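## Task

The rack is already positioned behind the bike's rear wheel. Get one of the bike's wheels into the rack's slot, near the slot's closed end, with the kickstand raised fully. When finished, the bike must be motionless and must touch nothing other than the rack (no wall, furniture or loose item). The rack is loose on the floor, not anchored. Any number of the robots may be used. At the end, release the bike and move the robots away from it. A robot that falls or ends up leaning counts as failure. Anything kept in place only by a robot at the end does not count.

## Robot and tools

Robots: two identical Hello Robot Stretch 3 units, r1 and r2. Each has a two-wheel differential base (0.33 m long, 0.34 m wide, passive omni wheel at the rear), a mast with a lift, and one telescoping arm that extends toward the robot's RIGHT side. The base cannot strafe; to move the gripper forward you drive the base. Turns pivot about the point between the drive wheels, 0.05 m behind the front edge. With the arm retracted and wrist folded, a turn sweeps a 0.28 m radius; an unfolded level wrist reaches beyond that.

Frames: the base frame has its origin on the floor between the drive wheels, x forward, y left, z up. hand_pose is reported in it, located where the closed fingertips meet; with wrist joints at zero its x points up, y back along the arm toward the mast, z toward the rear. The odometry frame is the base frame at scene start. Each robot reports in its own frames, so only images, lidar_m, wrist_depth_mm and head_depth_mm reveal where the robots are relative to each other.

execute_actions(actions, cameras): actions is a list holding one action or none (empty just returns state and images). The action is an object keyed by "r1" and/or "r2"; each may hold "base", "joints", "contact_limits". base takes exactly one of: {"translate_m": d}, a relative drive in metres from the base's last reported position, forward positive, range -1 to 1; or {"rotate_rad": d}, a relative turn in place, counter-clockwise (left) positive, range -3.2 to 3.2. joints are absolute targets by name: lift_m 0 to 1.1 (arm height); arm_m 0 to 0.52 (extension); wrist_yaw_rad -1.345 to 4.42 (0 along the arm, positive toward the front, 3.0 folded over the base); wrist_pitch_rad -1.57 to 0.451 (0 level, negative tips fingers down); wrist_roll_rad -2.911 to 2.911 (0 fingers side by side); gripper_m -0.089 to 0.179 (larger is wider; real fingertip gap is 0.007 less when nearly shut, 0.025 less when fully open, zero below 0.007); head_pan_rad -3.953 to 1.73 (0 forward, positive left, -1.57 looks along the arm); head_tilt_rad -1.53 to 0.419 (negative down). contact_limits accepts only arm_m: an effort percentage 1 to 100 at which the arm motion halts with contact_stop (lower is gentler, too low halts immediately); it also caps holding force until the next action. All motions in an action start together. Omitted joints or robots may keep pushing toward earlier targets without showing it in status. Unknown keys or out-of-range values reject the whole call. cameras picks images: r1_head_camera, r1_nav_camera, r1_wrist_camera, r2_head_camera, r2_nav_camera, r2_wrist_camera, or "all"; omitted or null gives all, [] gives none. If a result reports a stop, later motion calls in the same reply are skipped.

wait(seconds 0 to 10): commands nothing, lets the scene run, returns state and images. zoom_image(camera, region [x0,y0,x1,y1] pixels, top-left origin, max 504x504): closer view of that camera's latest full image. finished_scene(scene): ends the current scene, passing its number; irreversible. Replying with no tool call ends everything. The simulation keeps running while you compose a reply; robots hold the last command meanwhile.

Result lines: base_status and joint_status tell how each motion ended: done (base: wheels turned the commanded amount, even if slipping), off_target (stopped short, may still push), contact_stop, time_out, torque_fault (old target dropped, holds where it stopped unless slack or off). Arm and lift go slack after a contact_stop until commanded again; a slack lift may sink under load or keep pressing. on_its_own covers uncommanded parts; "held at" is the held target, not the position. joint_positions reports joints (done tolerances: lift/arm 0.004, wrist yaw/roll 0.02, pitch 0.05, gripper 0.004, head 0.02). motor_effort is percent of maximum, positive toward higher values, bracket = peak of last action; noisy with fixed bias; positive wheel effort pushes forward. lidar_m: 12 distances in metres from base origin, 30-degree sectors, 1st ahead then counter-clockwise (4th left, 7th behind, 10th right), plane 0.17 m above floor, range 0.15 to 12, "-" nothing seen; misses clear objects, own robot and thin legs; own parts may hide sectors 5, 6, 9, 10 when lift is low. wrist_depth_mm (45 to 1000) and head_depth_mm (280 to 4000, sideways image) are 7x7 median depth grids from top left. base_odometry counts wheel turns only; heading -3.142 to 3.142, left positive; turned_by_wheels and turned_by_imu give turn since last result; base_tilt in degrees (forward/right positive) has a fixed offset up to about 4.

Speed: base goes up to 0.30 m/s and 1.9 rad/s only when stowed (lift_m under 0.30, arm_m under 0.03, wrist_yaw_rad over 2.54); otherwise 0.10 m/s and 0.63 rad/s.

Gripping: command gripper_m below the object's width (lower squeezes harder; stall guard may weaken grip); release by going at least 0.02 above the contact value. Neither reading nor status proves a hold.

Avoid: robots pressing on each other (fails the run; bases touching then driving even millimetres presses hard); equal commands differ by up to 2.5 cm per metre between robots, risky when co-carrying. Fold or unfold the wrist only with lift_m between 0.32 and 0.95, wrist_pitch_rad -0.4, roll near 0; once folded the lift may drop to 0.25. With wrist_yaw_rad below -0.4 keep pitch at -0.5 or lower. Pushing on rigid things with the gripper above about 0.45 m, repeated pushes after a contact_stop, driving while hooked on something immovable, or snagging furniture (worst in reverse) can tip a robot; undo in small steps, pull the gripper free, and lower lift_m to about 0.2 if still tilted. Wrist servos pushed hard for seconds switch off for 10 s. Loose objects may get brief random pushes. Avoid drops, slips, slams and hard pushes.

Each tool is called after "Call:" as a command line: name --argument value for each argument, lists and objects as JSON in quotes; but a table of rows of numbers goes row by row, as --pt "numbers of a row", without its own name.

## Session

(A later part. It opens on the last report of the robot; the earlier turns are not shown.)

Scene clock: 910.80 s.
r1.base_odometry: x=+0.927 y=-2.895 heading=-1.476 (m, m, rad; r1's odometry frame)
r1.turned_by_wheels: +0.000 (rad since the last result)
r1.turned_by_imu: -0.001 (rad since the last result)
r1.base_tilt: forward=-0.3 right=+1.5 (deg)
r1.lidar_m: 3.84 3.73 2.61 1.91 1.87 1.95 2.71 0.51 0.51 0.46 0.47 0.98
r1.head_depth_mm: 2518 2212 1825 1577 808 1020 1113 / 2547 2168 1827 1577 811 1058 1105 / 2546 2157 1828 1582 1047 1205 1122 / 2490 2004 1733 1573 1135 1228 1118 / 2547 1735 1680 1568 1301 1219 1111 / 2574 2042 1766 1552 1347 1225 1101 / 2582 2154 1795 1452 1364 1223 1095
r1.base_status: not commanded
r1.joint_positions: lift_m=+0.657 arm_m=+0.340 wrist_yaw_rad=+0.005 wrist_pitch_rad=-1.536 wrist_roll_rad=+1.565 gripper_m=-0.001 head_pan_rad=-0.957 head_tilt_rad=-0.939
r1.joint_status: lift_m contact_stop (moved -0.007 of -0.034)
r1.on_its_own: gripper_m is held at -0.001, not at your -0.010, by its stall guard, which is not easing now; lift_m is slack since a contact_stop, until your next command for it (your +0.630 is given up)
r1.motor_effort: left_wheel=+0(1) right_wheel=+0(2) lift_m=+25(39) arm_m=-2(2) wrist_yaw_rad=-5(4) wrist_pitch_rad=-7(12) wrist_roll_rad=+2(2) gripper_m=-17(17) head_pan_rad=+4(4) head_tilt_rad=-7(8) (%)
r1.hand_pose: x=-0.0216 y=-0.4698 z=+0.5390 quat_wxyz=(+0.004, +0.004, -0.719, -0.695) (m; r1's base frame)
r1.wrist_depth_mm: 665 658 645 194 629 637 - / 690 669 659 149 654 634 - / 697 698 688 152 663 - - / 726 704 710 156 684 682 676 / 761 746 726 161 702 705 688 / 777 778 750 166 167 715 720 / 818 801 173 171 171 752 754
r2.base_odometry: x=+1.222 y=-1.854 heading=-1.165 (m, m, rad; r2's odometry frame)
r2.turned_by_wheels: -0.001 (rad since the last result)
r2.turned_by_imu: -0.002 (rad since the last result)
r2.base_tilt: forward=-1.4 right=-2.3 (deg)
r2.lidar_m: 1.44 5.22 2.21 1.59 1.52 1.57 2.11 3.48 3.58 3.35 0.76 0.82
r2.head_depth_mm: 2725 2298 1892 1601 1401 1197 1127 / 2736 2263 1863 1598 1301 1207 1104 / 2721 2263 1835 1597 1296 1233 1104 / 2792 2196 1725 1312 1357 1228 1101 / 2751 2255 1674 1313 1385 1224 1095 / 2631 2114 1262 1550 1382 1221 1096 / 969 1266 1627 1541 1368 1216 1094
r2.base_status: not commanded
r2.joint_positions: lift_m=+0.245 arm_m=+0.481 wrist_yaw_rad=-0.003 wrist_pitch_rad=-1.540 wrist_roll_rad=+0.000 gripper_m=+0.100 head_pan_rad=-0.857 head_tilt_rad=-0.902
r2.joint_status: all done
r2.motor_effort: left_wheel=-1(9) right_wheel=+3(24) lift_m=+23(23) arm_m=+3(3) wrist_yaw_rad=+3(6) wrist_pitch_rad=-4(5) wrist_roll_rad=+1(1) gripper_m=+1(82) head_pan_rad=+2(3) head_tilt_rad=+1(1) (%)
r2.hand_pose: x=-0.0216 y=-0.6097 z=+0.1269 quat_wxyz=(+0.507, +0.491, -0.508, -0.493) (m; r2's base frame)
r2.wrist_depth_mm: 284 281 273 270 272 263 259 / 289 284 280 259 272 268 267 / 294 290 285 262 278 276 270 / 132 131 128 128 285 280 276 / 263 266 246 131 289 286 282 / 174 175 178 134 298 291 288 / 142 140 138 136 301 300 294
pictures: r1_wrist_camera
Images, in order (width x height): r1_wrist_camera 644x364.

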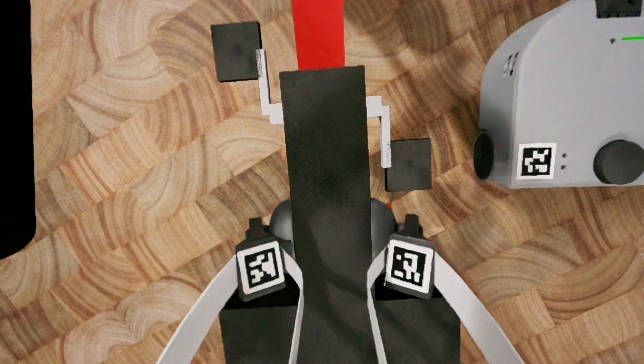

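Call:
execute_actions --actions '[{"r1": {"joints": {"gripper_m": 0.062}}, "r2": {"joints": {"lift_m": 0.42}}}]' --cameras '[]'

Call:
execute_actions --actions '[{"r1": {"joints": {"lift_m": 0.63}}, "r2": {"joints": {"arm_m": 0.0, "wrist_pitch_rad": -0.4, "wrist_roll_rad": 0.0, "gripper_m": 0.03}, "base": {"translate_m": -0.1}}}]' --cameras '[]'

Call:
execute_actions --actions '[{"r1": {"joints": {"gripper_m": -0.005}}, "r2": {"joints": {"wrist_yaw_rad": 3.0}}}]' --cameras '[]'

Call:
execute_actions --actions '[{"r2": {"joints": {"lift_m": 0.27, "head_pan_rad": 0.0, "head_tilt_rad": -0.7}}}]' --cameras '["r1_head_camera", "r1_wrist_camera"]'

Scene clock: 927.97 s.
r1.base_odometry: x=+0.927 y=-2.895 heading=-1.476 (m, m, rad; r1's odometry frame)
r1.turned_by_wheels: +0.000 (rad since the last result)
r1.turned_by_imu: -0.001 (rad since the last result)
r1.base_tilt: forward=-0.4 right=+1.4 (deg)
r1.lidar_m: 3.84 3.72 2.61 1.91 1.88 1.96 2.71 0.51 0.51 0.46 0.47 3.03
r1.head_depth_mm: 2517 2193 1834 1580 818 1014 1108 / 2536 2184 1820 1590 812 1175 1113 / 2535 2196 1827 1576 1055 1210 1120 / 2440 2049 1741 1558 1149 1232 1121 / 1364 2170 1686 1557 1298 1224 1100 / 2568 2086 1770 1560 1356 1223 1105 / 2592 2052 1782 1476 1368 1218 1102
r1.base_status: not commanded
r1.joint_positions: lift_m=+0.657 arm_m=+0.340 wrist_yaw_rad=+0.003 wrist_pitch_rad=-1.536 wrist_roll_rad=+1.565 gripper_m=+0.062 head_pan_rad=-0.957 head_tilt_rad=-0.939
r1.joint_status: all done
r1.on_its_own: lift_m is slack since a contact_stop, until your next command for it (your +0.630 is given up)
r1.motor_effort: left_wheel=+0(0) right_wheel=+0(0) lift_m=+25(26) arm_m=-2(2) wrist_yaw_rad=-4(5) wrist_pitch_rad=-7(8) wrist_roll_rad=+1(2) gripper_m=-1(79) head_pan_rad=+4(4) head_tilt_rad=-7(9) (%)
r1.hand_pose: x=-0.0216 y=-0.4697 z=+0.5390 quat_wxyz=(+0.004, +0.003, -0.719, -0.695) (m; r1's base frame)
r1.wrist_depth_mm: 671 649 639 194 625 630 - / 680 675 650 148 639 - - / 704 697 688 151 676 - - / 728 705 709 155 684 672 677 / 754 729 741 159 695 702 682 / 779 760 181 165 171 731 711 / 825 803 172 170 169 756 740
r2.base_odometry: x=+1.222 y=-1.854 heading=-1.165 (m, m, rad; r2's odometry frame)
r2.turned_by_wheels: +0.000 (rad since the last result)
r2.turned_by_imu: -0.001 (rad since the last result)
r2.base_tilt: forward=-1.4 right=-2.2 (deg)
r2.lidar_m: 1.43 5.18 2.21 1.59 1.52 1.56 2.11 3.47 3.60 3.35 0.76 0.82
r2.head_depth_mm: 2713 2282 1894 1611 1392 1198 1126 / 2728 2276 1878 1604 1307 1208 1107 / 2739 2275 1830 1604 1294 1232 1104 / 2754 2176 1710 1325 1359 1227 1102 / 2743 2264 1681 1310 1378 1222 1097 / 2632 2102 1263 1551 1371 1222 1095 / 964 1265 1546 1547 1380 1219 1091
r2.base_status: not commanded
r2.joint_positions: lift_m=+0.420 arm_m=+0.481 wrist_yaw_rad=-0.003 wrist_pitch_rad=-1.545 wrist_roll_rad=+0.000 gripper_m=+0.100 head_pan_rad=-0.857 head_tilt_rad=-0.902
r2.joint_status: all done
r2.motor_effort: left_wheel=-1(1) right_wheel=+3(3) lift_m=+32(33) arm_m=+3(3) wrist_yaw_rad=+3(3) wrist_pitch_rad=-2(4) wrist_roll_rad=+1(1) gripper_m=+1(2) head_pan_rad=+1(2) head_tilt_rad=+0(0) (%)
r2.hand_pose: x=-0.0216 y=-0.6082 z=+0.3015 quat_wxyz=(+0.506, +0.493, -0.507, -0.495) (m; r2's base frame)
r2.wrist_depth_mm: 455 448 442 438 430 423 420 / 462 459 453 437 436 434 427 / 477 460 465 450 455 442 431 / 438 446 458 455 457 450 446 / 491 332 336 458 471 456 460 / 510 496 493 490 472 473 462 / 520 515 506 497 488 481 474
pictures: none
No camera images: the call's "cameras" was empty. Leave "cameras" out to get every camera's image.

Scene clock: 932.70 s.
r1.base_odometry: x=+0.927 y=-2.895 heading=-1.476 (m, m, rad; r1's odometry frame)
r1.turned_by_wheels: +0.000 (rad since the last result)
r1.turned_by_imu: +0.000 (rad since the last result)
r1.base_tilt: forward=-0.4 right=+1.5 (deg)
r1.lidar_m: 3.85 3.71 2.62 1.91 1.88 1.96 2.70 0.51 0.52 0.46 0.47 3.01
r1.head_depth_mm: 2561 2193 1854 1568 806 1015 1109 / 2558 2167 1813 1577 808 1116 1106 / 2553 2150 1833 1566 1049 1207 1120 / 2582 2143 1791 1573 1129 1231 1121 / 1442 1796 1705 1553 1299 1226 1103 / 1419 1736 1735 1558 1353 1213 1108 / 2572 2126 1798 1466 1358 1214 1098
r1.base_status: not commanded
r1.joint_positions: lift_m=+0.631 arm_m=+0.340 wrist_yaw_rad=+0.003 wrist_pitch_rad=-1.536 wrist_roll_rad=+1.565 gripper_m=+0.062 head_pan_rad=-0.957 head_tilt_rad=-0.939
r1.joint_status: all done
r1.motor_effort: left_wheel=-1(1) right_wheel=+1(1) lift_m=+11(22) arm_m=-2(2) wrist_yaw_rad=-3(3) wrist_pitch_rad=-7(7) wrist_roll_rad=+2(2) gripper_m=-2(1) head_pan_rad=+4(4) head_tilt_rad=-7(7) (%)
r1.hand_pose: x=-0.0216 y=-0.4697 z=+0.5125 quat_wxyz=(+0.003, +0.003, -0.719, -0.695) (m; r1's base frame)
r1.wrist_depth_mm: 628 628 624 168 609 587 - / 654 654 452 121 622 624 - / 670 669 661 124 643 - - / 713 696 690 128 653 668 655 / 726 728 700 132 287 672 660 / 745 745 718 136 170 699 680 / 759 757 146 141 142 716 705
r2.base_odometry: x=+1.182 y=-1.763 heading=-1.166 (m, m, rad; r2's odometry frame)
r2.turned_by_wheels: +0.000 (rad since the last result)
r2.turned_by_imu: +0.000 (rad since the last result)
r2.base_tilt: forward=-1.4 right=-2.2 (deg)
r2.lidar_m: 1.53 5.30 2.13 1.53 1.47 1.51 2.04 3.39 3.48 3.43 0.83 0.83
r2.head_depth_mm: 2703 2278 1886 1605 1398 1242 1107 / 2760 2267 1873 1604 1274 1217 - / 2771 2263 1871 1602 1307 1234 1119 / 2752 2212 1768 1555 1359 1225 1100 / 2862 2248 1714 1354 1385 1225 1098 / 2720 2231 1498 1521 1385 1220 1097 / 1057 1215 1474 1571 1372 1215 1089
r2.base_status: done
r2.joint_positions: lift_m=+0.420 arm_m=+0.000 wrist_yaw_rad=-0.001 wrist_pitch_rad=-0.418 wrist_roll_rad=+0.000 gripper_m=+0.030 head_pan_rad=-0.857 head_tilt_rad=-0.902
r2.joint_status: all done
r2.motor_effort: left_wheel=-1(5) right_wheel=+3(3) lift_m=+33(32) arm_m=-6(6) wrist_yaw_rad=+1(3) wrist_pitch_rad=+6(7) wrist_roll_rad=+1(0) gripper_m=+0(80) head_pan_rad=+2(2) head_tilt_rad=+1(1) (%)
r2.hand_pose: x=-0.0218 y=-0.3697 z=+0.4321 quat_wxyz=(+0.692, +0.147, -0.691, -0.148) (m; r2's base frame)
r2.wrist_depth_mm: - - - - - - - / - - - - - - - / - - - - - - - / 993 - - - - - - / 592 836 825 822 844 806 836 / 518 515 508 691 710 673 679 / 563 573 551 585 568 584 574
pictures: none
No camera images: the call's "cameras" was empty. Leave "cameras" out to get every camera's image.

Scene clock: 935.20 s.
r1.base_odometry: x=+0.927 y=-2.895 heading=-1.476 (m, m, rad; r1's odometry frame)
r1.turned_by_wheels: +0.000 (rad since the last result)
r1.turned_by_imu: +0.000 (rad since the last result)
r1.base_tilt: forward=-0.4 right=+1.4 (deg)
r1.lidar_m: 3.86 3.70 2.61 1.92 1.88 1.96 2.72 0.51 0.51 0.46 0.47 3.02
r1.head_depth_mm: 2534 2197 1855 1580 809 1013 1107 / 2501 2163 1825 1564 808 1057 1108 / 2519 2167 1805 1574 1048 1217 1117 / 2588 2133 1810 1567 1137 1228 1122 / 1397 1746 1690 1559 1309 1219 1109 / 1431 2099 1727 1543 1343 1222 1097 / 2635 2131 1797 1467 1369 1212 1102
r1.base_status: not commanded
r1.joint_positions: lift_m=+0.630 arm_m=+0.340 wrist_yaw_rad=+0.003 wrist_pitch_rad=-1.522 wrist_roll_rad=+1.565 gripper_m=-0.004 head_pan_rad=-0.957 head_tilt_rad=-0.939
r1.joint_status: all done
r1.motor_effort: left_wheel=-1(1) right_wheel=+0(1) lift_m=+21(21) arm_m=-2(2) wrist_yaw_rad=-2(4) wrist_pitch_rad=-14(14) wrist_roll_rad=+2(2) gripper_m=-20(94) head_pan_rad=+4(4) head_tilt_rad=-8(8) (%)
r1.hand_pose: x=-0.0216 y=-0.4733 z=+0.5118 quat_wxyz=(+0.004, +0.003, -0.724, -0.690) (m; r1's base frame)
r1.wrist_depth_mm: 633 638 614 169 615 599 - / 669 657 642 119 628 608 - / 689 682 661 122 637 626 - / 709 695 682 126 460 651 644 / 730 724 703 130 683 675 658 / 766 741 719 133 161 693 682 / 788 759 146 139 139 693 705
r2.base_odometry: x=+1.182 y=-1.763 heading=-1.166 (m, m, rad; r2's odometry frame)
r2.turned_by_wheels: +0.000 (rad since the last result)
r2.turned_by_imu: +0.000 (rad since the last result)
r2.base_tilt: forward=-1.3 right=-2.3 (deg)
r2.lidar_m: 1.53 5.29 2.14 1.53 1.47 1.51 2.04 3.38 3.50 3.42 0.83 0.83
r2.head_depth_mm: 2722 2310 1888 1616 1397 1241 1106 / 2782 2272 1877 1605 1271 1214 1122 / 2792 2276 1868 1591 1302 1232 1133 / 2764 2180 1771 1556 1361 1228 1102 / 2814 2257 1708 1346 1375 1226 1096 / 2634 2230 1491 1514 1375 1224 1092 / 1060 1214 1483 1585 1366 1218 1088
r2.base_status: not commanded
r2.joint_positions: lift_m=+0.420 arm_m=+0.000 wrist_yaw_rad=+2.997 wrist_pitch_rad=-0.418 wrist_roll_rad=+0.000 gripper_m=+0.030 head_pan_rad=-0.857 head_tilt_rad=-0.902
r2.joint_status: all done
r2.motor_effort: left_wheel=-1(1) right_wheel=+3(3) lift_m=+32(32) arm_m=-5(6) wrist_yaw_rad=+3(5) wrist_pitch_rad=+6(6) wrist_roll_rad=+1(1) gripper_m=+0(0) head_pan_rad=+3(3) head_tilt_rad=+0(1) (%)
r2.hand_pose: x=+0.0110 y=+0.0767 z=+0.4322 quat_wxyz=(+0.197, +0.700, +0.097, +0.679) (m; r2's base frame)
r2.wrist_depth_mm: - - - - - - - / - - - - - - - / - - - - - - - / - - - - - - - / 828 847 - 805 840 809 794 / 680 684 - 672 708 682 679 / 583 584 - 587 568 575 574
pictures: none
No camera images: the call's "cameras" was empty. Leave "cameras" out to get every camera's image.

Scene clock: 937.40 s.
r1.base_odometry: x=+0.927 y=-2.895 heading=-1.476 (m, m, rad; r1's odometry frame)
r1.turned_by_wheels: +0.000 (rad since the last result)
r1.turned_by_imu: +0.000 (rad since the last result)
r1.base_tilt: forward=-0.4 right=+1.5 (deg)
r1.lidar_m: 3.86 3.72 2.61 1.91 1.87 1.95 2.71 0.51 0.51 0.46 0.47 3.03
r1.head_depth_mm: 2540 2189 1830 1570 805 1011 1112 / 2552 2168 1824 1571 807 1060 1113 / 2564 2153 1813 1569 1049 1206 1118 / 2579 2167 1807 1562 1134 1225 1121 / 1518 1697 1690 1550 1305 1223 1106 / 2573 1802 1711 1544 1342 1225 1102 / 2605 2147 1806 1461 1363 1225 1090
r1.base_status: not commanded
r1.joint_positions: lift_m=+0.630 arm_m=+0.340 wrist_yaw_rad=+0.003 wrist_pitch_rad=-1.522 wrist_roll_rad=+1.565 gripper_m=-0.004 head_pan_rad=-0.957 head_tilt_rad=-0.939
r1.joint_status: not commanded
r1.motor_effort: left_wheel=+0(2) right_wheel=+1(1) lift_m=+22(22) arm_m=-2(2) wrist_yaw_rad=-3(3) wrist_pitch_rad=-14(14) wrist_roll_rad=+2(2) gripper_m=-19(21) head_pan_rad=+4(4) head_tilt_rad=-7(7) (%)
r1.hand_pose: x=-0.0216 y=-0.4733 z=+0.5118 quat_wxyz=(+0.004, +0.003, -0.724, -0.690) (m; r1's base frame)
r1.wrist_depth_mm: 638 632 613 168 604 599 - / 671 651 639 119 609 612 - / 689 675 659 122 630 620 - / 711 694 684 126 459 643 653 / 736 711 713 130 670 673 655 / 762 752 736 134 162 696 673 / 771 767 146 139 139 709 700
r2.base_odometry: x=+1.182 y=-1.763 heading=-1.166 (m, m, rad; r2's odometry frame)
r2.turned_by_wheels: +0.000 (rad since the last result)
r2.turned_by_imu: +0.000 (rad since the last result)
r2.base_tilt: forward=-1.4 right=-2.3 (deg)
r2.lidar_m: 1.53 5.31 2.13 1.53 1.47 1.51 2.03 3.39 3.49 3.42 0.83 0.83
r2.head_depth_mm: 3604 3542 2501 1619 1566 1349 1171 / - 3447 2500 1822 1597 1352 1162 / - 3417 2488 1937 1588 1340 1163 / - 3403 2457 1921 1584 1337 1154 / - 3407 2457 1912 1581 1336 1158 / - 3355 2446 1922 1563 1328 1153 / - 3366 2412 1899 1559 1328 1143
r2.base_status: not commanded
r2.joint_positions: lift_m=+0.270 arm_m=+0.000 wrist_yaw_rad=+2.998 wrist_pitch_rad=-0.418 wrist_roll_rad=+0.000 gripper_m=+0.030 head_pan_rad=-0.007 head_tilt_rad=-0.705
r2.joint_status: all done
r2.motor_effort: left_wheel=-1(1) right_wheel=+3(2) lift_m=+17(28) arm_m=-5(5) wrist_yaw_rad=+3(3) wrist_pitch_rad=+6(6) wrist_roll_rad=+1(1) gripper_m=+0(1) head_pan_rad=+2(26) head_tilt_rad=+1(13) (%)
r2.hand_pose: x=+0.0110 y=+0.0767 z=+0.2831 quat_wxyz=(+0.196, +0.700, +0.097, +0.680) (m; r2's base frame)
r2.wrist_depth_mm: - - - - - - - / - - - - - - - / - - 994 - 975 962 984 / 758 763 747 746 750 746 743 / 596 591 - 589 626 582 590 / 508 518 - - 512 491 492 / 449 - - - 411 425 421
pictures: r1_head_camera (sideways: a quarter turn clockwise sets it upright), r1_wrist_camera
Images, in order (width x height): r1_head_camera 896x504, r1_wrist_camera 644x364.

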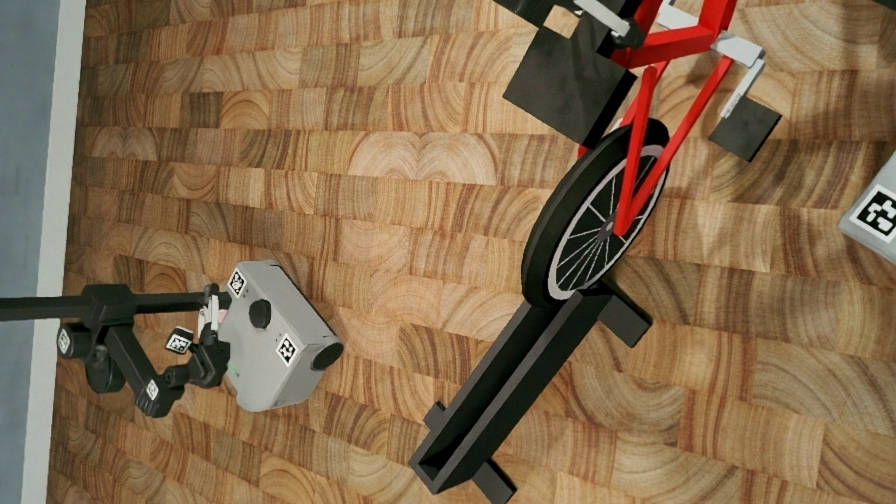

